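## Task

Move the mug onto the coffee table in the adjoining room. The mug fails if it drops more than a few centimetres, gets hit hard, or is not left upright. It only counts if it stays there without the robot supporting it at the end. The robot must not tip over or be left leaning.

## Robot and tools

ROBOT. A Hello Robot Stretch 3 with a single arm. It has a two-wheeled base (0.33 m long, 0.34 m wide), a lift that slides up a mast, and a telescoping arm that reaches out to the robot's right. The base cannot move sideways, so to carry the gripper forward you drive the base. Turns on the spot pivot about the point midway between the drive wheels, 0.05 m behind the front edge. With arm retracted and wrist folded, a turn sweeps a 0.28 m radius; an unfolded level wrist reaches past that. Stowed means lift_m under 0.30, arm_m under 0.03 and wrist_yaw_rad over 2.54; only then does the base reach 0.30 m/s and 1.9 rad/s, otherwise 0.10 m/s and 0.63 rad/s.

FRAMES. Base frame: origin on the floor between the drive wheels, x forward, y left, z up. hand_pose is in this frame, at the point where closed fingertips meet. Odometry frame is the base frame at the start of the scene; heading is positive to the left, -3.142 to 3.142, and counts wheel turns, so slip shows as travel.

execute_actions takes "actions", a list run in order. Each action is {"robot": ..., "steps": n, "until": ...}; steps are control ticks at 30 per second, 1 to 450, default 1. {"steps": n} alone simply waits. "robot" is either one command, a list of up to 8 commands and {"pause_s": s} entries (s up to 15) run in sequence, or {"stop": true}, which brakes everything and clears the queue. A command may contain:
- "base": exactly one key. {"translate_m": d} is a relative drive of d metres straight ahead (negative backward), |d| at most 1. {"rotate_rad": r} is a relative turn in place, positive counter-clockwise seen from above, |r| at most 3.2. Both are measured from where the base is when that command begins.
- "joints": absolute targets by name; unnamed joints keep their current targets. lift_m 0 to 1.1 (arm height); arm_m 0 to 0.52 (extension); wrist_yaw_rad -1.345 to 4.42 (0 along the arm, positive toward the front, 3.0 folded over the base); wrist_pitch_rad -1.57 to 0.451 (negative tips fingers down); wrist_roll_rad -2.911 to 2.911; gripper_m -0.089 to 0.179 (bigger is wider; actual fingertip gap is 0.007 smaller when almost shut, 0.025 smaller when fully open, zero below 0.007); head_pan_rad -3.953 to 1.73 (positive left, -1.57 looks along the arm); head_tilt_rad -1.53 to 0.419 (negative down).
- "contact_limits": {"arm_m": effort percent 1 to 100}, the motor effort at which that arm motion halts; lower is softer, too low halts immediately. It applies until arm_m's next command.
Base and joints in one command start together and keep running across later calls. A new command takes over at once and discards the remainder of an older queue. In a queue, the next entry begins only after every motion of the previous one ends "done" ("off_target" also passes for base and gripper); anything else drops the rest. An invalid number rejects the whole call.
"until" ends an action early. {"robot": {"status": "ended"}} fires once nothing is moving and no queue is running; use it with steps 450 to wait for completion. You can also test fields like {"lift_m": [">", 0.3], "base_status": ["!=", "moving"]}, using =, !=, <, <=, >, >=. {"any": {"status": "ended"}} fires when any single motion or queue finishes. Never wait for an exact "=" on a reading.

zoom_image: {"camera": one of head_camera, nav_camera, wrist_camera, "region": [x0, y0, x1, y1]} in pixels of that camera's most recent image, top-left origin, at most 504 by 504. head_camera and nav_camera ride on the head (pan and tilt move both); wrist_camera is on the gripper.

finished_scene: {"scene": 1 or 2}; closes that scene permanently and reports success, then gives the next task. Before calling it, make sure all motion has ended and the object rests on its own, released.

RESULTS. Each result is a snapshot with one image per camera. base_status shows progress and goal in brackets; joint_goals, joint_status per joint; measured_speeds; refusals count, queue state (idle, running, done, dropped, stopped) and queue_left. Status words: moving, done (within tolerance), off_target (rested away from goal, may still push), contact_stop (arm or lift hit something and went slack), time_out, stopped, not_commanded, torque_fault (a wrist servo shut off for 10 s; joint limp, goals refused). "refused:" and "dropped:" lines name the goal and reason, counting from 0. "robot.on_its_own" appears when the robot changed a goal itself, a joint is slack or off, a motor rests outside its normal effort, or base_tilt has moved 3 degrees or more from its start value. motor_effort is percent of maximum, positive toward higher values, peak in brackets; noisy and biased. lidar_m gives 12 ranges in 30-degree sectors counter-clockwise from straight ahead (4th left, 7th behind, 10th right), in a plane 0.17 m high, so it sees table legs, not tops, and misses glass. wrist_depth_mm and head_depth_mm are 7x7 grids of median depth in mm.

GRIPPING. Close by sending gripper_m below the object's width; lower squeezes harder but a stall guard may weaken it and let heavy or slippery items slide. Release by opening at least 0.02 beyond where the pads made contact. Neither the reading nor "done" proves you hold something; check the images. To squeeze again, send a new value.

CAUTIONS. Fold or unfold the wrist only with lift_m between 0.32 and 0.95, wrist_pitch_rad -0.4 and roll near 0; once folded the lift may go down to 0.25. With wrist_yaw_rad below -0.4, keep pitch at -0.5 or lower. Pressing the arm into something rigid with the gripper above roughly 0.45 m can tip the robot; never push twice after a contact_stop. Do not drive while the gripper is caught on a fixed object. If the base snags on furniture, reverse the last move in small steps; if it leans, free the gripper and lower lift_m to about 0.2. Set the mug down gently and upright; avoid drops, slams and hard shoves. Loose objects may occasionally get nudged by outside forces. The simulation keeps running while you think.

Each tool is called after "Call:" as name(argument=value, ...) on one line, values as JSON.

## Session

Call:
execute_actions(actions=[])

Scene clock: 0.00 s.
robot.base_odometry: x=+0.000 y=+0.000 heading=+0.000 (m, m, rad; robot's odometry frame)
robot.turned_by_wheels: +0.000 (rad since the last result)
robot.turned_by_imu: +0.000 (rad since the last result)
robot.base_tilt: forward=-0.2 right=+1.3 (deg)
robot.lidar_m: 1.47 0.87 0.74 0.74 0.79 0.68 0.68 0.78 1.33 3.03 2.17 1.57
robot.head_depth_mm: 1665 1690 1684 1702 1581 1716 1738 / 1714 1718 1730 1735 1621 1744 1766 / 1754 1744 1757 1773 1636 1787 1805 / 1766 1800 1809 1814 1493 1829 1844 / 1816 1842 1849 1854 1691 1428 1875 / 1776 1763 1733 1711 1611 1589 1663 / 1414 1392 1381 1379 1353 1297 1334
robot.base_status: not_commanded
robot.joint_positions: lift_m=+0.473 arm_m=+0.000 wrist_yaw_rad=+2.906 wrist_pitch_rad=-0.409 wrist_roll_rad=-0.019 gripper_m=+0.037 head_pan_rad=+0.000 head_tilt_rad=-0.008
robot.joint_goals: lift_m=+0.473 arm_m=+0.000 wrist_yaw_rad=+2.906 wrist_pitch_rad=-0.409 wrist_roll_rad=-0.019 gripper_m=+0.037 head_pan_rad=+0.000 head_tilt_rad=-0.008
robot.joint_status: lift_m=not_commanded arm_m=not_commanded wrist_yaw_rad=not_commanded wrist_pitch_rad=not_commanded wrist_roll_rad=not_commanded gripper_m=not_commanded head_pan_rad=not_commanded head_tilt_rad=not_commanded
robot.measured_speeds: translate_m=+0.000 rotate_rad=+0.000 lift_m=+0.000 arm_m=+0.000 wrist_yaw_rad=+0.000 wrist_pitch_rad=+0.000 wrist_roll_rad=+0.000 head_pan_rad=+0.000 head_tilt_rad=+0.000
robot: refusals=0 queue=idle queue_left=0
robot.motor_effort: left_wheel=-1 right_wheel=+0 lift_m=+24 arm_m=+0 wrist_yaw_rad=+0 wrist_pitch_rad=+6 wrist_roll_rad=+0 gripper_m=-1 head_pan_rad=+0 head_tilt_rad=+2 (%)
robot.hand_pose: x=+0.0315 y=+0.0740 z=+0.4873 quat_wxyz=(+0.224, +0.698, +0.064, +0.678) (m; robot's base frame)
robot.wrist_depth_mm: - 739 729 721 723 698 689 / 709 785 812 756 778 779 730 / 744 - 869 856 851 824 795 / 775 - 940 939 943 904 899 / 786 - 949 942 944 954 912 / 750 756 - 783 807 778 785 / 670 668 667 657 646 657 658
pictures: head_camera (sideways: a quarter turn clockwise sets it upright), nav_camera (sideways: a quarter turn counterclockwise sets it upright), wrist_camera
camera_calibration (this result's frames):
head_camera: T_world_to_cam=[[-0.0138971, 0.0336451, -0.999337, 1.32041], [0.0344513, 0.998856, 0.0331498, -0.0433402], [0.99931, -0.0339678, -0.0150404, -0.0281638], [0, 0, 0, 1]] pos_world=[0.0479873, -0.00209117, 1.32054]
nav_camera: T_world_to_cam=[[0.00331886, -0.00993749, 0.999945, -1.2508], [0.0221911, -0.999704, -0.0100087, 0.0645996], [0.999748, 0.0222231, -0.00309736, -0.0415511], [0, 0, 0, 1]] pos_world=[0.0442584, 0.0530741, 1.25125]
wrist_camera: T_world_to_cam=[[0.98421, -0.175453, 0.0233843, -0.0239741], [-0.0698695, -0.506477, -0.859418, 0.500065], [0.162631, 0.844214, -0.510739, 0.34247], [0, 0, 0, 1]] pos_world=[0.0028385, -0.0400528, 0.605238]
Images, in order (width x height): head_camera 896x504, nav_camera 672x504, wrist_camera 644x364.

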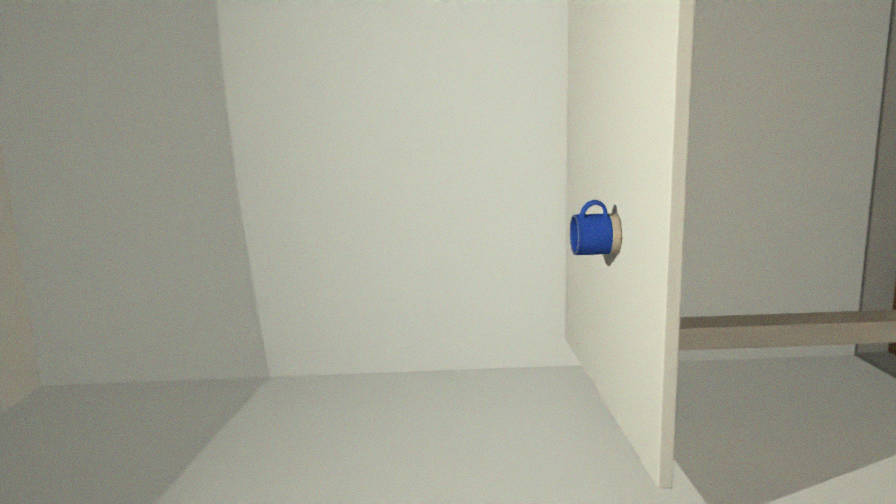

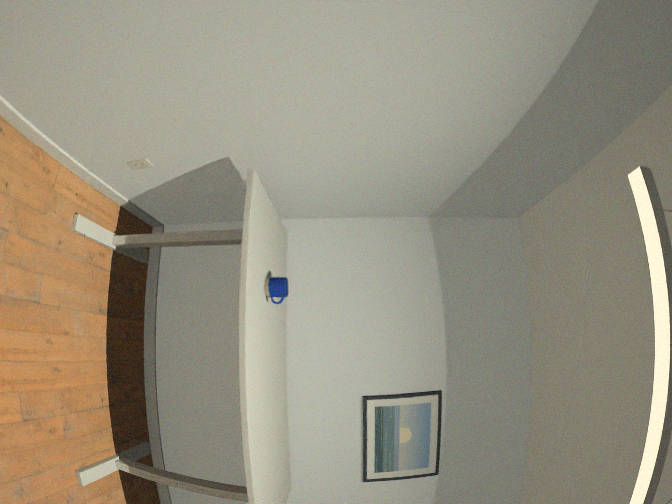

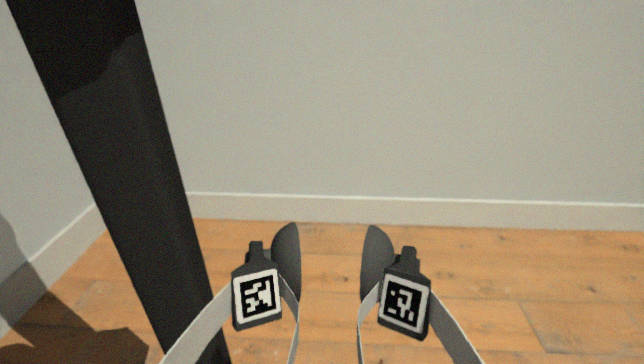

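Call:
zoom_image(camera="head_camera", region=[540, 180, 660, 290])

Region (540, 180, 660, 290) of head_camera's 896x504 image, scaled by 4.200, with more detail than that image has; it fills the top 462 rows of this view, and the rest is white.

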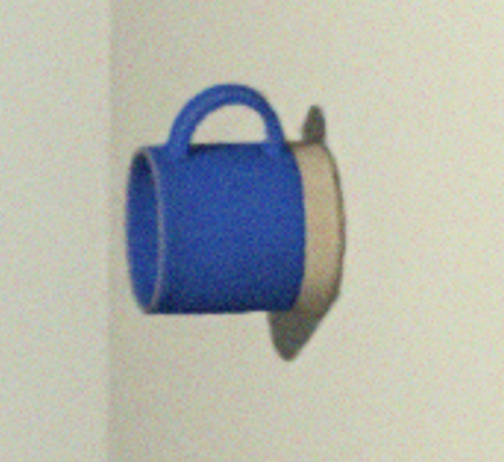

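Call:
execute_actions(actions=[{"robot":{"base":{"rotate_rad":-0.385},"joints":{"lift_m":1.06,"wrist_yaw_rad":1.4,"wrist_pitch_rad":-0.4,"wrist_roll_rad":0.0,"gripper_m":0.17,"head_pan_rad":-2.0,"head_tilt_rad":-0.35}},"steps":200,"until":{"robot":{"base_status":["!=","moving"]}}},{"robot":[{"base":{"translate_m":0.67}},{"base":{"rotate_rad":1.72},"joints":{"arm_m":0.25,"head_pan_rad":-1.2,"head_tilt_rad":-0.5}}],"steps":250,"until":{"robot":{"translate_m":[">",0.1]}}}])

Call:
execute_actions(actions=[{"robot":{"joints":{"head_pan_rad":0.3,"head_tilt_rad":-0.45}},"steps":300,"until":{"robot":{"base_status":["!=","moving"]}}}])

Scene clock: 22.13 s.
robot.base_odometry: x=+0.095 y=-0.039 heading=-0.385 (m, m, rad; robot's odometry frame)
robot.turned_by_wheels: -0.385 (rad since the last result)
robot.turned_by_imu: -0.384 (rad since the last result)
robot.base_tilt: forward=+0.6 right=+0.9 (deg)
robot.lidar_m: 1.75 1.25 0.82 0.75 0.76 0.85 0.78 0.79 0.98 2.23 2.90 1.48
robot.head_depth_mm: 818 853 900 945 997 1055 1118 / 904 953 1000 1063 1129 1205 1288 / 1011 1068 1142 1220 1296 1401 1393 / 1146 1224 1312 1415 1540 1628 1449 / 1466 1583 1727 1873 2069 1792 1436 / 1727 1902 2109 2301 2345 1811 1443 / 1951 2176 2465 2867 2398 1804 1451
robot.base_status: moving (translate_m +0.1030 of +0.6700)
robot.joint_positions: lift_m=+0.768 arm_m=+0.000 wrist_yaw_rad=+1.403 wrist_pitch_rad=-0.414 wrist_roll_rad=-0.004 gripper_m=+0.170 head_pan_rad=-1.993 head_tilt_rad=-0.346
robot.joint_goals: lift_m=+1.060 arm_m=+0.000 wrist_yaw_rad=+1.400 wrist_pitch_rad=-0.400 wrist_roll_rad=+0.000 gripper_m=+0.170 head_pan_rad=-2.000 head_tilt_rad=-0.350
robot.joint_status: lift_m=moving arm_m=not_commanded wrist_yaw_rad=moving wrist_pitch_rad=moving wrist_roll_rad=moving gripper_m=done head_pan_rad=done head_tilt_rad=done
robot.measured_speeds: translate_m=+0.100 rotate_rad=+0.000 lift_m=+0.110 arm_m=+0.000 wrist_yaw_rad=+0.000 wrist_pitch_rad=+0.000 wrist_roll_rad=+0.000 head_pan_rad=+0.000 head_tilt_rad=+0.000
robot: refusals=0 queue=running queue_left=1
robot.motor_effort: left_wheel=+3(9) right_wheel=-1(8) lift_m=+30(31) arm_m=+0(0) wrist_yaw_rad=-2(3) wrist_pitch_rad=+5(4) wrist_roll_rad=+3(4) gripper_m=+0(84) head_pan_rad=-5(53) head_tilt_rad=-3(27) (%)
robot.hand_pose: x=+0.2003 y=-0.1830 z=+0.7817 quat_wxyz=(+0.624, +0.557, -0.433, +0.336) (m; robot's base frame)
robot.wrist_depth_mm: - - - - - - - / - - - - - - - / - - - - - - - / - - - - - - - / - - - - - - - / - - - - - - - / - - - - 941 991 990
pictures: head_camera (sideways: a quarter turn clockwise sets it upright), nav_camera (sideways: a quarter turn counterclockwise sets it upright), wrist_camera
camera_calibration (this result's frames):
head_camera: T_world_to_cam=[[0.171862, 0.300538, -0.938158, 1.23919], [0.893359, -0.448906, 0.0198487, -0.0312512], [-0.415179, -0.841523, -0.345638, 0.410786], [0, 0, 0, 1]] pos_world=[-0.0145019, -0.0407678, 1.30516]
nav_camera: T_world_to_cam=[[-0.146229, -0.301331, 0.94224, -1.17433], [-0.919169, 0.393505, -0.0168046, 0.0791835], [-0.365713, -0.868535, -0.334516, 0.398174], [0, 0, 0, 1]] pos_world=[0.0466792, -0.0391927, 1.24102]
wrist_camera: T_world_to_cam=[[-0.11435, -0.993395, 0.00949903, -0.160922], [-0.512069, 0.0507454, -0.857444, 0.823686], [0.851299, -0.102913, -0.51449, 0.374001], [0, 0, 0, 1]] pos_world=[0.0849963, -0.163168, 0.900212]
Images, in order (width x height): head_camera 896x504, nav_camera 672x504, wrist_camera 644x364.

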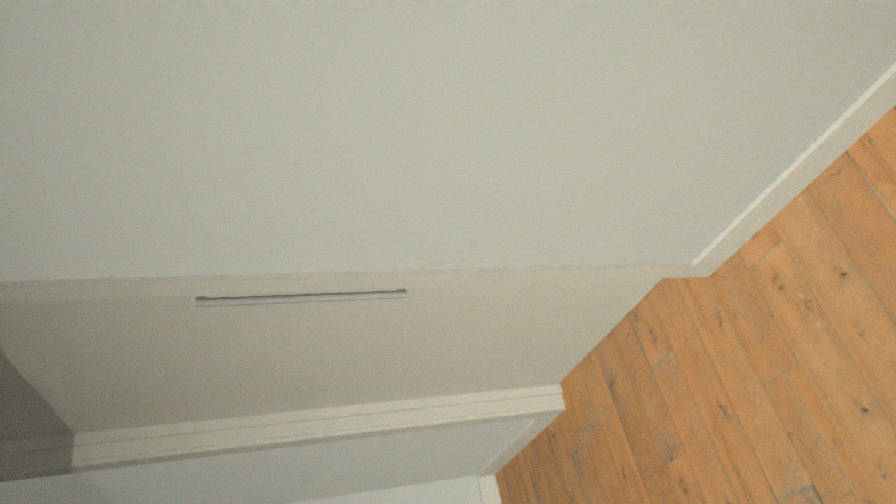

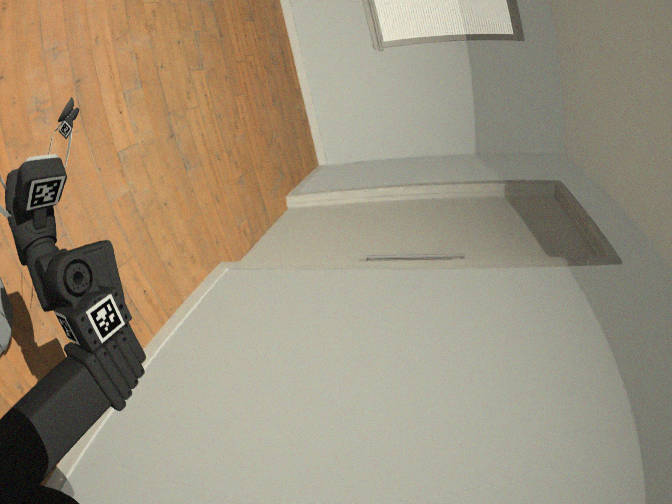

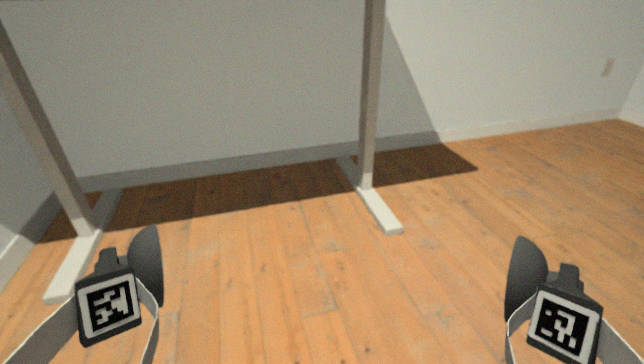

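Scene clock: 28.87 s.
robot.base_odometry: x=+0.621 y=-0.252 heading=-0.385 (m, m, rad; robot's odometry frame)
robot.turned_by_wheels: +0.000 (rad since the last result)
robot.turned_by_imu: +0.005 (rad since the last result)
robot.base_tilt: forward=-0.1 right=+1.4 (deg)
robot.lidar_m: 1.19 0.94 0.90 0.83 0.84 1.04 1.34 1.35 1.69 2.95 1.97 0.96
robot.head_depth_mm: 953 1029 1085 771 559 467 1332 / 959 1038 1099 778 560 483 1335 / 964 1048 1114 777 561 485 1329 / 982 1055 1126 778 563 485 1335 / 994 1071 1142 782 563 1487 1332 / 1000 1084 1152 783 565 1487 1328 / 1012 1093 1162 698 566 1476 1335
robot.base_status: done (translate_m +0.6700 of +0.6700)
robot.joint_positions: lift_m=+1.060 arm_m=+0.000 wrist_yaw_rad=+1.403 wrist_pitch_rad=-0.414 wrist_roll_rad=-0.004 gripper_m=+0.170 head_pan_rad=+0.293 head_tilt_rad=-0.444
robot.joint_goals: lift_m=+1.060 arm_m=+0.000 wrist_yaw_rad=+1.400 wrist_pitch_rad=-0.400 wrist_roll_rad=+0.000 gripper_m=+0.170 head_pan_rad=+0.300 head_tilt_rad=-0.450
robot.joint_status: lift_m=done arm_m=not_commanded wrist_yaw_rad=done wrist_pitch_rad=done wrist_roll_rad=done gripper_m=done head_pan_rad=done head_tilt_rad=done
robot.measured_speeds: translate_m=+0.000 rotate_rad=+0.000 lift_m=+0.000 arm_m=+0.000 wrist_yaw_rad=+0.000 wrist_pitch_rad=+0.000 wrist_roll_rad=+0.000 head_pan_rad=+0.000 head_tilt_rad=+0.000
robot: refusals=0 queue=done queue_left=0
robot.motor_effort: left_wheel=+2(6) right_wheel=-3(5) lift_m=+29(29) arm_m=+0(0) wrist_yaw_rad=-2(3) wrist_pitch_rad=+6(5) wrist_roll_rad=+3(3) gripper_m=+1(1) head_pan_rad=+4(53) head_tilt_rad=-3(14) (%)
robot.hand_pose: x=+0.2003 y=-0.1830 z=+1.0732 quat_wxyz=(+0.624, +0.557, -0.433, +0.336) (m; robot's base frame)
robot.wrist_depth_mm: 905 956 - - - - - / 964 984 - - - - - / 674 653 657 647 632 629 - / 486 485 471 465 466 515 - / 377 387 407 - - - - / - - - - - - - / - - - - - - -
pictures: head_camera (sideways: a quarter turn clockwise sets it upright), nav_camera (sideways: a quarter turn counterclockwise sets it upright), wrist_camera
camera_calibration (this result's frames):
head_camera: T_world_to_cam=[[-0.426305, -0.0933891, -0.899746, 1.19272], [-0.245028, 0.969392, 0.0154778, -0.0186143], [0.870761, 0.227061, -0.43614, 0.520715], [0, 0, 0, 1]] pos_world=[0.0504815, 0.0111971, 1.30053]
nav_camera: T_world_to_cam=[[0.410529, 0.113394, 0.904769, -1.12882], [0.303786, -0.952562, -0.0184553, 0.0738702], [0.859756, 0.282433, -0.425502, 0.509103], [0, 0, 0, 1]] pos_world=[0.00326954, 0.0545808, 1.23931]
wrist_camera: T_world_to_cam=[[-0.114348, -0.993395, 0.00949058, -0.163682], [-0.512203, 0.050768, -0.857362, 1.07362], [0.851218, -0.102899, -0.514626, 0.524192], [0, 0, 0, 1]] pos_world=[0.0849952, -0.163168, 1.1918]
Images, in order (width x height): head_camera 896x504, nav_camera 672x504, wrist_camera 644x364.

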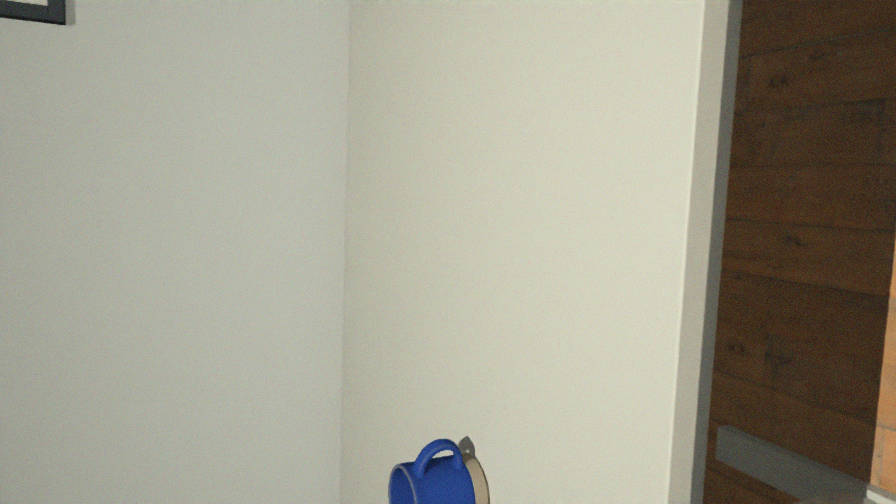

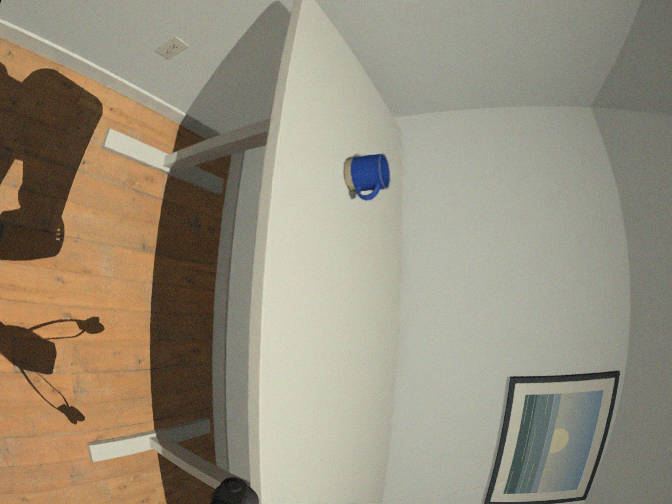

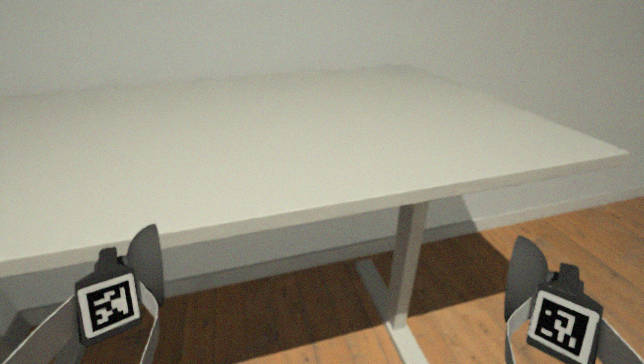

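Call:
execute_actions(actions=[{"robot":[{"base":{"translate_m":0.08}},{"base":{"rotate_rad":1.72},"joints":{"arm_m":0.40,"lift_m":1.02,"head_pan_rad":-1.0,"head_tilt_rad":-0.45}}],"steps":300,"until":{"robot":{"status":"ended"}}}])

Scene clock: 39.10 s.
robot.base_odometry: x=+0.695 y=-0.282 heading=+1.335 (m, m, rad; robot's odometry frame)
robot.turned_by_wheels: +1.720 (rad since the last result)
robot.turned_by_imu: +1.729 (rad since the last result)
robot.base_tilt: forward=-0.2 right=+1.4 (deg)
robot.lidar_m: 0.84 0.87 1.21 1.42 1.48 2.16 2.94 0.91 0.90 1.11 0.87 0.87
robot.head_depth_mm: 914 982 1037 732 559 438 390 / 960 1035 1090 819 560 439 1274 / 1014 1087 1154 758 561 439 1331 / 1072 1155 1195 679 562 470 1329 / 1123 1197 1252 782 563 1101 1269 / 1025 1083 1129 785 564 1379 1339 / 920 964 1017 784 589 1207 1263
robot.base_status: done (rotate_rad +1.7199 of +1.7200)
robot.joint_positions: lift_m=+1.020 arm_m=+0.400 wrist_yaw_rad=+1.401 wrist_pitch_rad=-0.415 wrist_roll_rad=-0.004 gripper_m=+0.170 head_pan_rad=-0.993 head_tilt_rad=-0.445
robot.joint_goals: lift_m=+1.020 arm_m=+0.400 wrist_yaw_rad=+1.400 wrist_pitch_rad=-0.400 wrist_roll_rad=+0.000 gripper_m=+0.170 head_pan_rad=-1.000 head_tilt_rad=-0.450
robot.joint_status: lift_m=done arm_m=done wrist_yaw_rad=done wrist_pitch_rad=done wrist_roll_rad=done gripper_m=done head_pan_rad=done head_tilt_rad=done
robot.measured_speeds: translate_m=+0.000 rotate_rad=+0.000 lift_m=+0.000 arm_m=+0.000 wrist_yaw_rad=+0.000 wrist_pitch_rad=+0.000 wrist_roll_rad=+0.000 head_pan_rad=+0.000 head_tilt_rad=+0.000
robot: refusals=0 queue=done queue_left=0
robot.motor_effort: left_wheel=-3(8) right_wheel=+3(9) lift_m=+19(30) arm_m=+3(4) wrist_yaw_rad=+0(3) wrist_pitch_rad=+6(6) wrist_roll_rad=+3(3) gripper_m=+1(0) head_pan_rad=-4(55) head_tilt_rad=-3(4) (%)
robot.hand_pose: x=+0.2001 y=-0.5828 z=+1.0335 quat_wxyz=(+0.624, +0.557, -0.433, +0.336) (m; robot's base frame)
robot.wrist_depth_mm: 635 632 672 692 722 707 552 / 674 696 733 740 749 752 576 / 742 653 546 328 538 511 517 / 797 394 395 267 389 382 380 / 328 321 314 290 301 302 295 / 262 255 254 251 250 248 245 / 211 214 215 215 213 212 218
pictures: head_camera (sideways: a quarter turn clockwise sets it upright), nav_camera (sideways: a quarter turn counterclockwise sets it upright), wrist_camera
camera_calibration (this result's frames):
head_camera: T_world_to_cam=[[-0.209573, 0.383114, -0.899612, 1.19122], [0.861477, 0.507561, 0.0154639, -0.025346], [0.462533, -0.771755, -0.436415, 0.523564], [0, 0, 0, 1]] pos_world=[0.0293174, -0.0394463, 1.30052]
nav_camera: T_world_to_cam=[[0.22434, -0.362354, 0.904639, -1.12752], [-0.828813, -0.55922, -0.0184602, 0.0807855], [0.512582, -0.745635, -0.425779, 0.511582], [0, 0, 0, 1]] pos_world=[0.0576756, 0.0180703, 1.23931]
wrist_camera: T_world_to_cam=[[-0.116322, -0.993167, 0.00944759, -0.559872], [-0.51278, 0.0519059, -0.85695, 1.0601], [0.850603, -0.104526, -0.515314, 0.462635], [0, 0, 0, 1]] pos_world=[0.0849539, -0.562715, 1.15214]
Images, in order (width x height): head_camera 896x504, nav_camera 672x504, wrist_camera 644x364.

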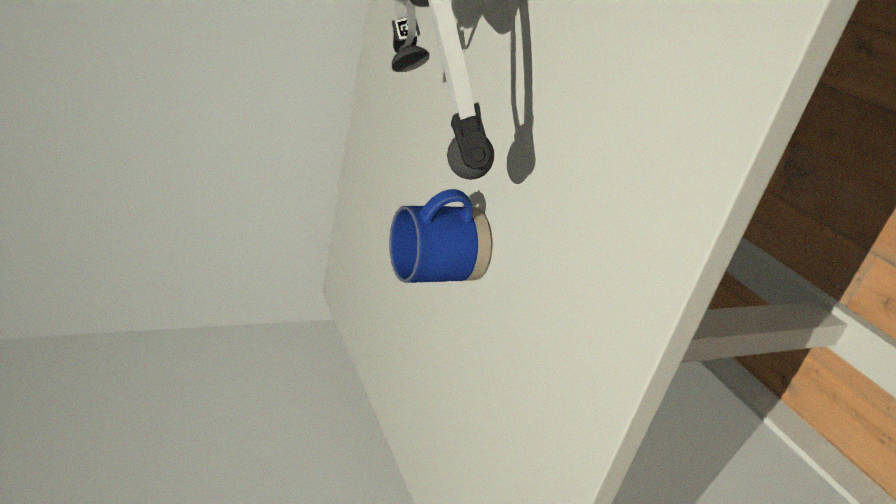

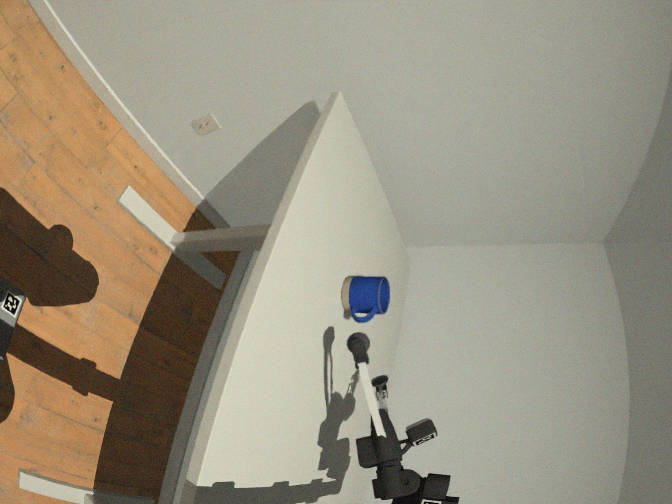

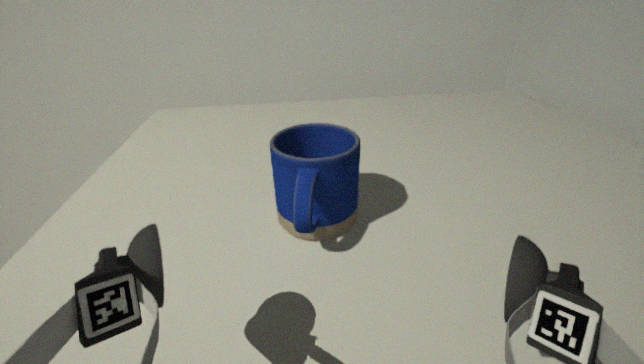

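Call:
execute_actions(actions=[{"robot":{"base":{"translate_m":0.15},"joints":{"arm_m":0.406,"lift_m":0.988,"head_pan_rad":-1.2}},"steps":300,"until":{"robot":{"status":"ended"}}}])

Scene clock: 45.70 s.
robot.base_odometry: x=+0.730 y=-0.136 heading=+1.335 (m, m, rad; robot's odometry frame)
robot.turned_by_wheels: +0.000 (rad since the last result)
robot.turned_by_imu: +0.002 (rad since the last result)
robot.base_tilt: forward=-0.2 right=+1.4 (deg)
robot.lidar_m: 0.69 0.72 0.99 1.42 1.48 2.16 3.08 1.01 1.15 1.11 0.78 0.71
robot.head_depth_mm: 882 951 1014 696 559 438 390 / 912 976 1040 700 560 438 1236 / 943 1017 1077 701 561 440 1266 / 972 1049 1110 666 562 440 1336 / 1006 1086 1164 782 563 454 1240 / 1036 1121 1177 786 564 470 1304 / 955 994 1035 785 566 488 1228
robot.base_status: done (translate_m +0.1500 of +0.1500)
robot.joint_positions: lift_m=+0.988 arm_m=+0.406 wrist_yaw_rad=+1.401 wrist_pitch_rad=-0.415 wrist_roll_rad=-0.004 gripper_m=+0.170 head_pan_rad=-1.193 head_tilt_rad=-0.445
robot.joint_goals: lift_m=+0.988 arm_m=+0.406 wrist_yaw_rad=+1.400 wrist_pitch_rad=-0.400 wrist_roll_rad=+0.000 gripper_m=+0.170 head_pan_rad=-1.200 head_tilt_rad=-0.450
robot.joint_status: lift_m=done arm_m=done wrist_yaw_rad=done wrist_pitch_rad=done wrist_roll_rad=done gripper_m=done head_pan_rad=done head_tilt_rad=done
robot.measured_speeds: translate_m=+0.000 rotate_rad=+0.000 lift_m=+0.000 arm_m=+0.000 wrist_yaw_rad=+0.000 wrist_pitch_rad=+0.000 wrist_roll_rad=+0.000 head_pan_rad=+0.000 head_tilt_rad=+0.000
robot: refusals=0 queue=done queue_left=0
robot.motor_effort: left_wheel=-4(5) right_wheel=+4(10) lift_m=+19(20) arm_m=+3(4) wrist_yaw_rad=+0(1) wrist_pitch_rad=+6(6) wrist_roll_rad=+3(3) gripper_m=+0(1) head_pan_rad=-4(27) head_tilt_rad=-3(3) (%)
robot.hand_pose: x=+0.2001 y=-0.5888 z=+1.0015 quat_wxyz=(+0.624, +0.557, -0.433, +0.336) (m; robot's base frame)
robot.wrist_depth_mm: 501 511 535 555 570 586 551 / 541 555 576 598 614 640 555 / 580 452 456 445 433 436 428 / 352 334 333 175 319 323 319 / 263 267 251 187 174 252 249 / 222 215 207 109 130 210 207 / - 179 182 107 170 179 182
pictures: head_camera (sideways: a quarter turn clockwise sets it upright), nav_camera (sideways: a quarter turn counterclockwise sets it upright), wrist_camera
camera_calibration (this result's frames):
head_camera: T_world_to_cam=[[-0.129419, 0.417072, -0.899612, 1.19073], [0.945035, 0.326603, 0.0154639, -0.0258556], [0.300266, -0.848164, -0.436416, 0.524555], [0, 0, 0, 1]] pos_world=[0.0210319, -0.0432676, 1.30052]
nav_camera: T_world_to_cam=[[0.14801, -0.399653, 0.904638, -1.12705], [-0.923267, -0.383715, -0.0184602, 0.0813616], [0.354501, -0.83249, -0.42578, 0.512547], [0, 0, 0, 1]] pos_world=[0.060235, 0.00748138, 1.23931]
wrist_camera: T_world_to_cam=[[-0.116322, -0.993167, 0.0094475, -0.565529], [-0.51278, 0.051906, -0.85695, 1.03299], [0.850603, -0.104526, -0.515314, 0.445515], [0, 0, 0, 1]] pos_world=[0.0849539, -0.568714, 1.12014]
Images, in order (width x height): head_camera 896x504, nav_camera 672x504, wrist_camera 644x364.

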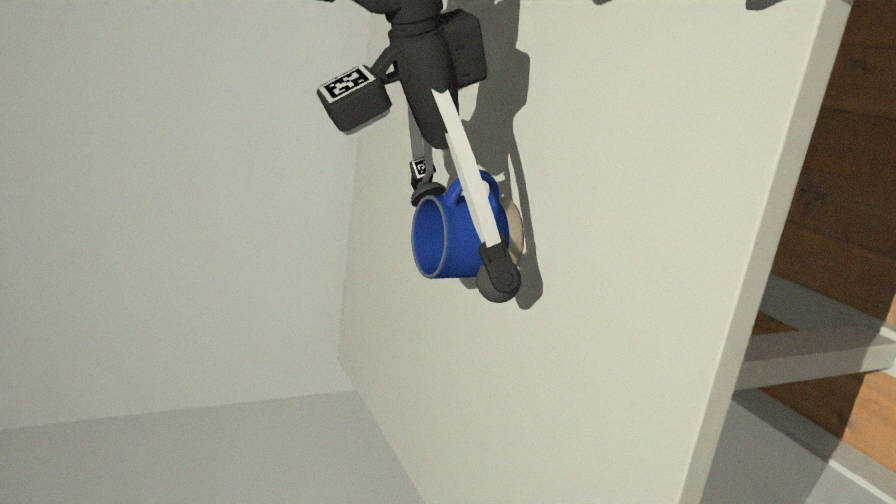

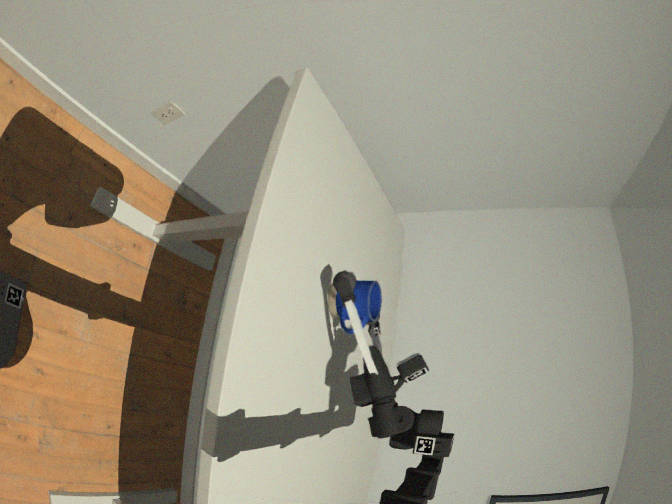

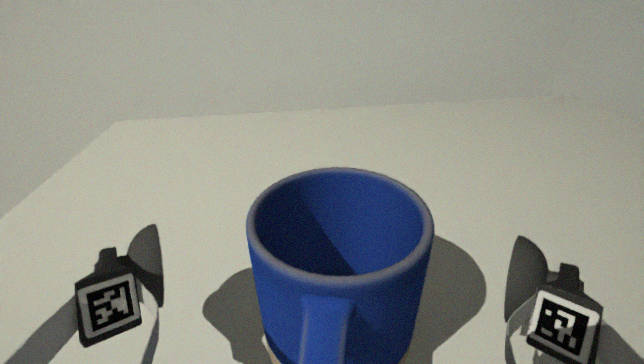

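Call:
execute_actions(actions=[{"robot":[{"joints":{"gripper_m":-0.005,"arm_m":0.409}},{"joints":{"lift_m":1.015}}],"steps":250,"until":{"robot":{"status":"ended"}}}])

Scene clock: 50.27 s.
robot.base_odometry: x=+0.730 y=-0.136 heading=+1.335 (m, m, rad; robot's odometry frame)
robot.turned_by_wheels: +0.000 (rad since the last result)
robot.turned_by_imu: +0.001 (rad since the last result)
robot.base_tilt: forward=-0.1 right=+1.4 (deg)
robot.lidar_m: 0.69 0.72 0.99 1.42 1.47 2.15 3.09 1.01 1.15 1.11 0.78 0.71
robot.head_depth_mm: 884 949 1010 699 559 437 389 / 914 980 1033 735 558 439 1239 / 939 1017 1078 666 561 439 1266 / 971 1053 1114 649 562 440 1334 / 1005 1090 1161 781 563 454 1243 / 1040 1115 1183 783 565 470 1302 / 956 991 1033 783 567 488 1237
robot.base_status: done (translate_m +0.1500 of +0.1500)
robot.joint_positions: lift_m=+1.015 arm_m=+0.409 wrist_yaw_rad=+1.401 wrist_pitch_rad=-0.440 wrist_roll_rad=-0.004 gripper_m=-0.001 head_pan_rad=-1.193 head_tilt_rad=-0.445
robot.joint_goals: lift_m=+1.015 arm_m=+0.409 wrist_yaw_rad=+1.400 wrist_pitch_rad=-0.400 wrist_roll_rad=+0.000 gripper_m=-0.002 head_pan_rad=-1.200 head_tilt_rad=-0.450
robot.joint_status: lift_m=done arm_m=done wrist_yaw_rad=done wrist_pitch_rad=done wrist_roll_rad=done gripper_m=done head_pan_rad=done head_tilt_rad=done
robot.measured_speeds: translate_m=+0.000 rotate_rad=+0.000 lift_m=+0.000 arm_m=+0.000 wrist_yaw_rad=+0.000 wrist_pitch_rad=+0.000 wrist_roll_rad=+0.000 head_pan_rad=+0.000 head_tilt_rad=+0.000
robot: refusals=0 queue=done queue_left=0
robot.motor_effort: left_wheel=-3(4) right_wheel=+4(5) lift_m=+31(32) arm_m=+4(3) wrist_yaw_rad=-1(1) wrist_pitch_rad=+15(15) wrist_roll_rad=+3(3) gripper_m=-26(100) head_pan_rad=-4(5) head_tilt_rad=-3(3) (%)
robot.hand_pose: x=+0.1970 y=-0.5912 z=+1.0224 quat_wxyz=(+0.628, +0.562, -0.426, +0.328) (m; robot's base frame)
robot.wrist_depth_mm: 503 513 534 551 575 590 539 / 550 564 592 605 624 642 549 / 593 496 482 469 467 472 466 / 625 360 360 169 350 348 347 / 289 289 167 182 166 282 277 / 239 241 114 104 109 231 228 / 205 206 194 102 133 198 197
pictures: head_camera (sideways: a quarter turn clockwise sets it upright), nav_camera (sideways: a quarter turn counterclockwise sets it upright), wrist_camera
camera_calibration (this result's frames):
head_camera: T_world_to_cam=[[-0.129407, 0.417076, -0.899612, 1.19073], [0.945044, 0.326577, 0.0154639, -0.0258557], [0.300242, -0.848172, -0.436416, 0.524555], [0, 0, 0, 1]] pos_world=[0.0210307, -0.0432681, 1.30052]
nav_camera: T_world_to_cam=[[0.147999, -0.399657, 0.904638, -1.12705], [-0.923278, -0.383689, -0.0184602, 0.0813617], [0.354478, -0.8325, -0.42578, 0.512547], [0, 0, 0, 1]] pos_world=[0.0602352, 0.00747985, 1.23931]
wrist_camera: T_world_to_cam=[[-0.116123, -0.993202, 0.00811259, -0.567242], [-0.533614, 0.0554958, -0.843905, 1.04233], [0.837718, -0.102326, -0.536431, 0.484146], [0, 0, 0, 1]] pos_world=[0.084754, -0.57169, 1.14394]
Images, in order (width x height): head_camera 896x504, nav_camera 672x504, wrist_camera 644x364.

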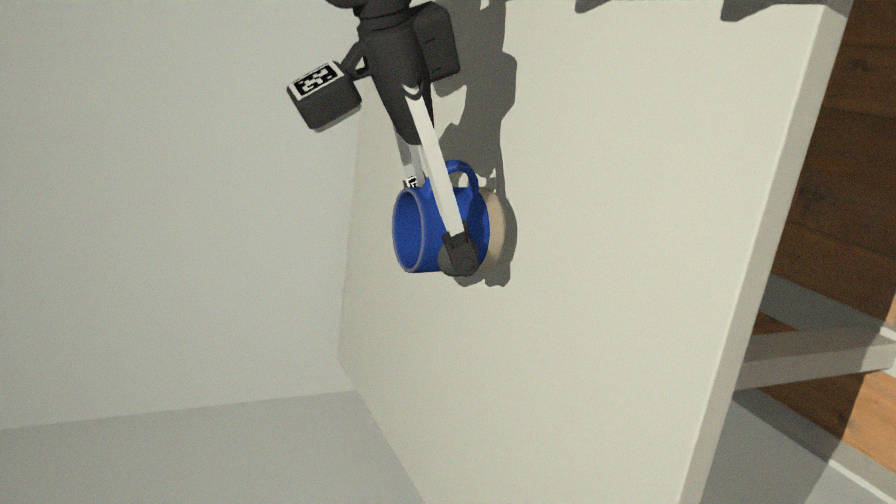

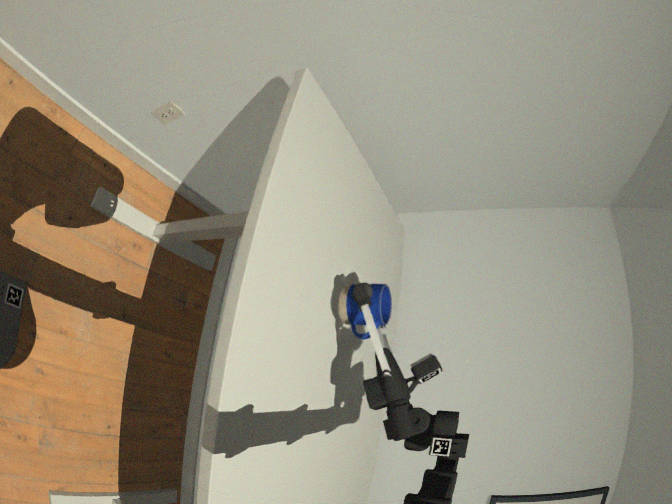

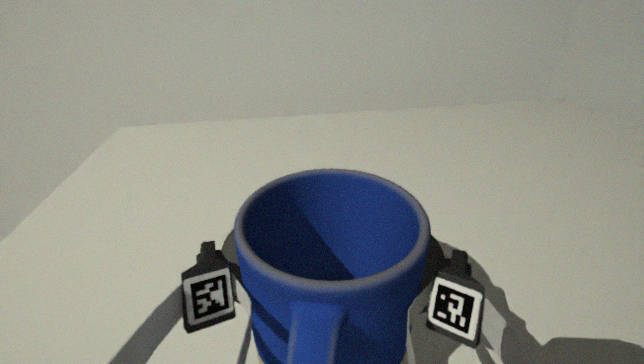

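Call:
execute_actions(actions=[])

Scene clock: 51.27 s.
robot.base_odometry: x=+0.730 y=-0.136 heading=+1.335 (m, m, rad; robot's odometry frame)
robot.turned_by_wheels: +0.000 (rad since the last result)
robot.turned_by_imu: +0.000 (rad since the last result)
robot.base_tilt: forward=-0.2 right=+1.3 (deg)
robot.lidar_m: 0.69 0.71 0.99 1.42 1.48 2.16 3.08 1.01 1.15 1.11 0.78 0.71
robot.head_depth_mm: 884 951 1011 697 559 438 390 / 912 979 1038 735 561 438 1234 / 940 1016 1082 668 562 440 1271 / 969 1045 1117 648 562 440 1333 / 1003 1090 1158 781 563 454 1237 / 1040 1111 1176 783 565 470 1307 / 955 992 1036 787 566 487 1230
robot.base_status: done (translate_m +0.1500 of +0.1500)
robot.joint_positions: lift_m=+1.015 arm_m=+0.409 wrist_yaw_rad=+1.401 wrist_pitch_rad=-0.440 wrist_roll_rad=-0.004 gripper_m=+0.005 head_pan_rad=-1.193 head_tilt_rad=-0.445
robot.joint_goals: lift_m=+1.015 arm_m=+0.409 wrist_yaw_rad=+1.400 wrist_pitch_rad=-0.400 wrist_roll_rad=+0.000 gripper_m=+0.004 head_pan_rad=-1.200 head_tilt_rad=-0.450
robot.joint_status: lift_m=done arm_m=done wrist_yaw_rad=done wrist_pitch_rad=done wrist_roll_rad=done gripper_m=done head_pan_rad=done head_tilt_rad=done
robot.measured_speeds: translate_m=+0.000 rotate_rad=+0.000 lift_m=+0.000 arm_m=+0.000 wrist_yaw_rad=+0.000 wrist_pitch_rad=+0.000 wrist_roll_rad=+0.000 head_pan_rad=+0.000 head_tilt_rad=+0.000
robot: refusals=0 queue=done queue_left=0
robot.on_its_own: gripper_m is held at +0.004, not at your -0.005, by its stall guard, which is still easing
robot.motor_effort: left_wheel=-4(3) right_wheel=+3(3) lift_m=+31(31) arm_m=+4(3) wrist_yaw_rad=+0(0) wrist_pitch_rad=+15(15) wrist_roll_rad=+3(3) gripper_m=-21(27) head_pan_rad=-4(4) head_tilt_rad=-3(3) (%)
robot.hand_pose: x=+0.1970 y=-0.5912 z=+1.0224 quat_wxyz=(+0.628, +0.562, -0.426, +0.328) (m; robot's base frame)
robot.wrist_depth_mm: 497 516 530 552 571 581 554 / 557 565 577 596 619 641 554 / 588 491 480 481 477 458 459 / 631 364 358 170 354 351 343 / 294 289 167 182 167 280 277 / 241 240 114 104 109 232 232 / 205 205 191 102 137 197 198
pictures: head_camera (sideways: a quarter turn clockwise sets it upright), nav_camera (sideways: a quarter turn counterclockwise sets it upright), wrist_camera
camera_calibration (this result's frames):
head_camera: T_world_to_cam=[[-0.129407, 0.417075, -0.899612, 1.19073], [0.945044, 0.326577, 0.0154639, -0.0258557], [0.300242, -0.848172, -0.436416, 0.524555], [0, 0, 0, 1]] pos_world=[0.0210307, -0.0432681, 1.30052]
nav_camera: T_world_to_cam=[[0.147999, -0.399657, 0.904638, -1.12705], [-0.923278, -0.383689, -0.0184602, 0.0813617], [0.354478, -0.8325, -0.42578, 0.512547], [0, 0, 0, 1]] pos_world=[0.0602353, 0.00747984, 1.23931]
wrist_camera: T_world_to_cam=[[-0.116123, -0.993202, 0.00811238, -0.567242], [-0.533614, 0.055496, -0.843905, 1.04233], [0.837718, -0.102326, -0.536431, 0.484146], [0, 0, 0, 1]] pos_world=[0.084754, -0.57169, 1.14394]
Images, in order (width x height): head_camera 896x504, nav_camera 672x504, wrist_camera 644x364.

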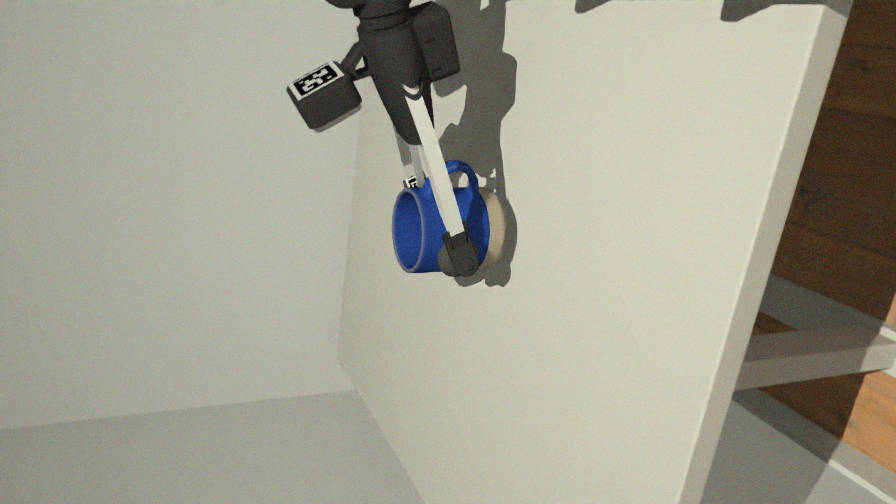

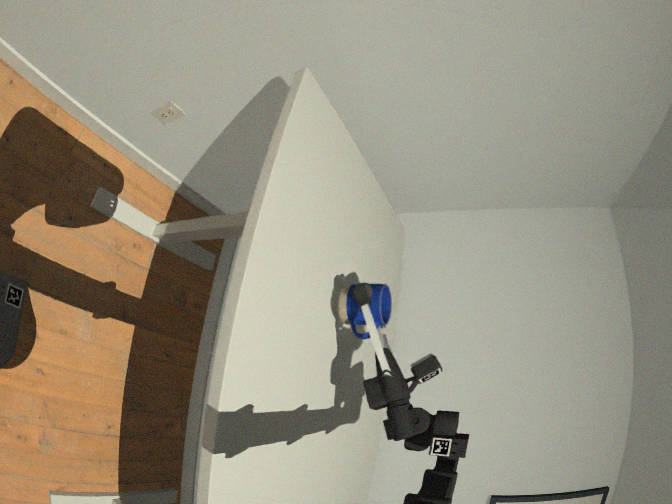

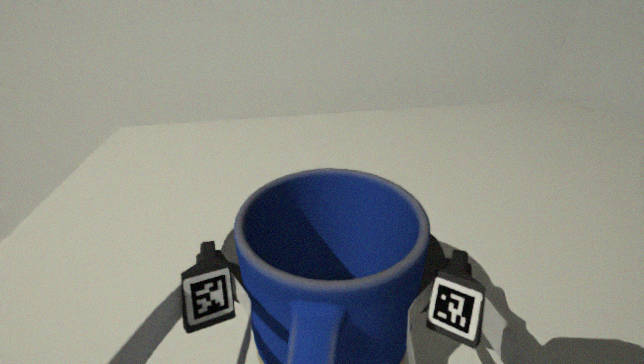

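Call:
execute_actions(actions=[])

Scene clock: 61.93 s.
robot.base_odometry: x=+0.730 y=-0.136 heading=+1.335 (m, m, rad; robot's odometry frame)
robot.turned_by_wheels: +0.000 (rad since the last result)
robot.turned_by_imu: +0.002 (rad since the last result)
robot.base_tilt: forward=-0.1 right=+1.3 (deg)
robot.lidar_m: 0.69 0.71 0.99 1.42 1.48 2.15 3.08 1.01 1.15 1.11 0.78 0.71
robot.head_depth_mm: 881 949 1012 697 558 438 389 / 915 978 1029 736 561 438 1234 / 941 1008 1081 667 562 439 1265 / 972 1050 1116 651 563 440 1331 / 1005 1086 1159 780 565 455 1243 / 1039 1111 1187 784 565 470 1302 / 957 988 1033 787 567 488 1229
robot.base_status: done (translate_m +0.1500 of +0.1500)
robot.joint_positions: lift_m=+1.015 arm_m=+0.409 wrist_yaw_rad=+1.401 wrist_pitch_rad=-0.440 wrist_roll_rad=-0.004 gripper_m=+0.023 head_pan_rad=-1.193 head_tilt_rad=-0.445
robot.joint_goals: lift_m=+1.015 arm_m=+0.409 wrist_yaw_rad=+1.400 wrist_pitch_rad=-0.400 wrist_roll_rad=+0.000 gripper_m=+0.022 head_pan_rad=-1.200 head_tilt_rad=-0.450
robot.joint_status: lift_m=done arm_m=done wrist_yaw_rad=done wrist_pitch_rad=done wrist_roll_rad=done gripper_m=done head_pan_rad=done head_tilt_rad=done
robot.measured_speeds: translate_m=+0.000 rotate_rad=+0.000 lift_m=+0.000 arm_m=+0.000 wrist_yaw_rad=+0.000 wrist_pitch_rad=+0.000 wrist_roll_rad=+0.000 head_pan_rad=+0.000 head_tilt_rad=+0.000
robot: refusals=0 queue=done queue_left=0
robot.on_its_own: gripper_m is held at +0.022, not at your -0.005, by its stall guard, which is not easing now
robot.motor_effort: left_wheel=-3(4) right_wheel=+3(3) lift_m=+31(31) arm_m=+4(3) wrist_yaw_rad=-1(1) wrist_pitch_rad=+15(15) wrist_roll_rad=+3(3) gripper_m=-20(26) head_pan_rad=-4(5) head_tilt_rad=-3(2) (%)
robot.hand_pose: x=+0.1970 y=-0.5912 z=+1.0224 quat_wxyz=(+0.628, +0.562, -0.426, +0.328) (m; robot's base frame)
robot.wrist_depth_mm: 511 521 540 543 559 591 546 / 542 564 581 611 614 633 572 / 591 499 486 478 463 459 460 / 620 365 361 169 353 350 342 / 290 293 168 182 168 279 280 / 241 239 116 105 111 232 232 / 206 205 194 102 140 198 198
pictures: head_camera (sideways: a quarter turn clockwise sets it upright), nav_camera (sideways: a quarter turn counterclockwise sets it upright), wrist_camera
camera_calibration (this result's frames):
head_camera: T_world_to_cam=[[-0.129407, 0.417075, -0.899612, 1.19073], [0.945044, 0.326577, 0.0154639, -0.0258557], [0.300242, -0.848172, -0.436416, 0.524555], [0, 0, 0, 1]] pos_world=[0.0210307, -0.0432681, 1.30052]
nav_camera: T_world_to_cam=[[0.147999, -0.399657, 0.904638, -1.12705], [-0.923278, -0.383689, -0.0184602, 0.0813617], [0.354478, -0.8325, -0.42578, 0.512547], [0, 0, 0, 1]] pos_world=[0.0602353, 0.00747984, 1.23931]
wrist_camera: T_world_to_cam=[[-0.116123, -0.993202, 0.00811251, -0.567242], [-0.533614, 0.0554958, -0.843905, 1.04233], [0.837718, -0.102326, -0.536431, 0.484146], [0, 0, 0, 1]] pos_world=[0.084754, -0.57169, 1.14394]
Images, in order (width x height): head_camera 896x504, nav_camera 672x504, wrist_camera 644x364.

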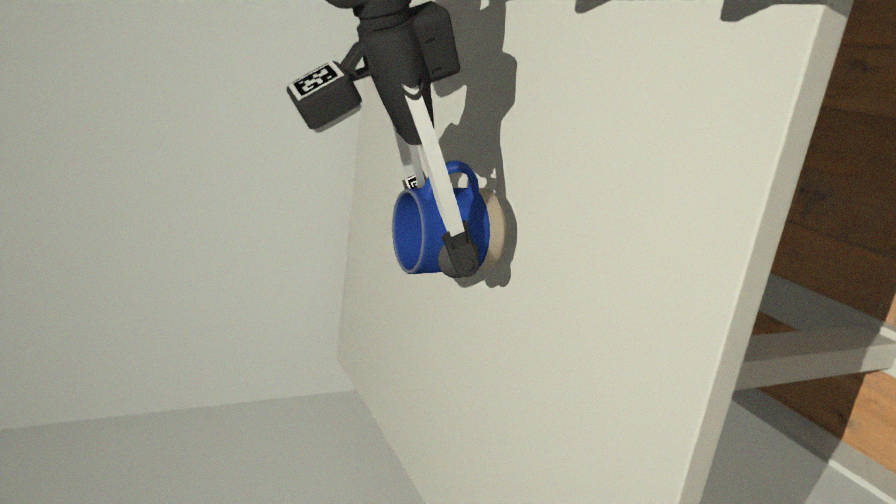

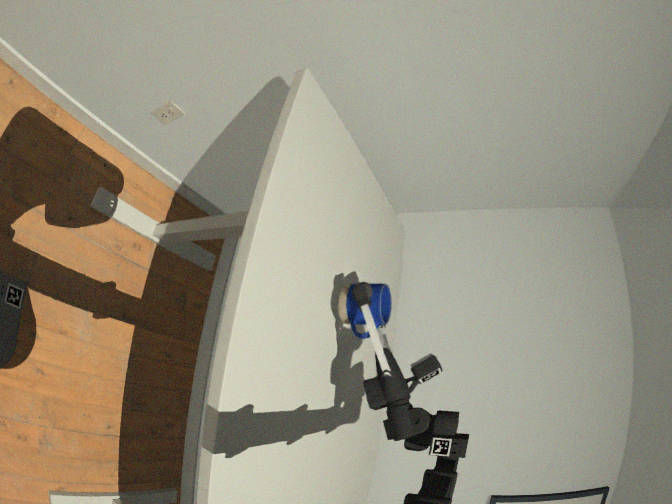

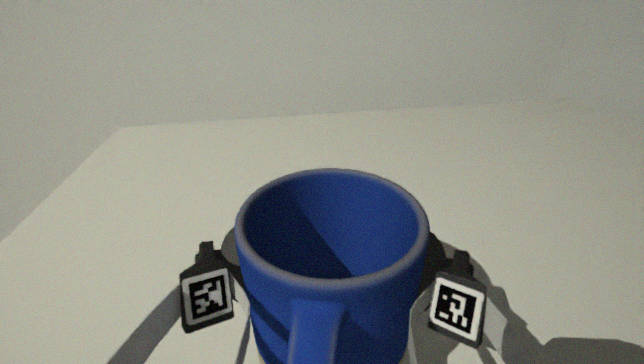

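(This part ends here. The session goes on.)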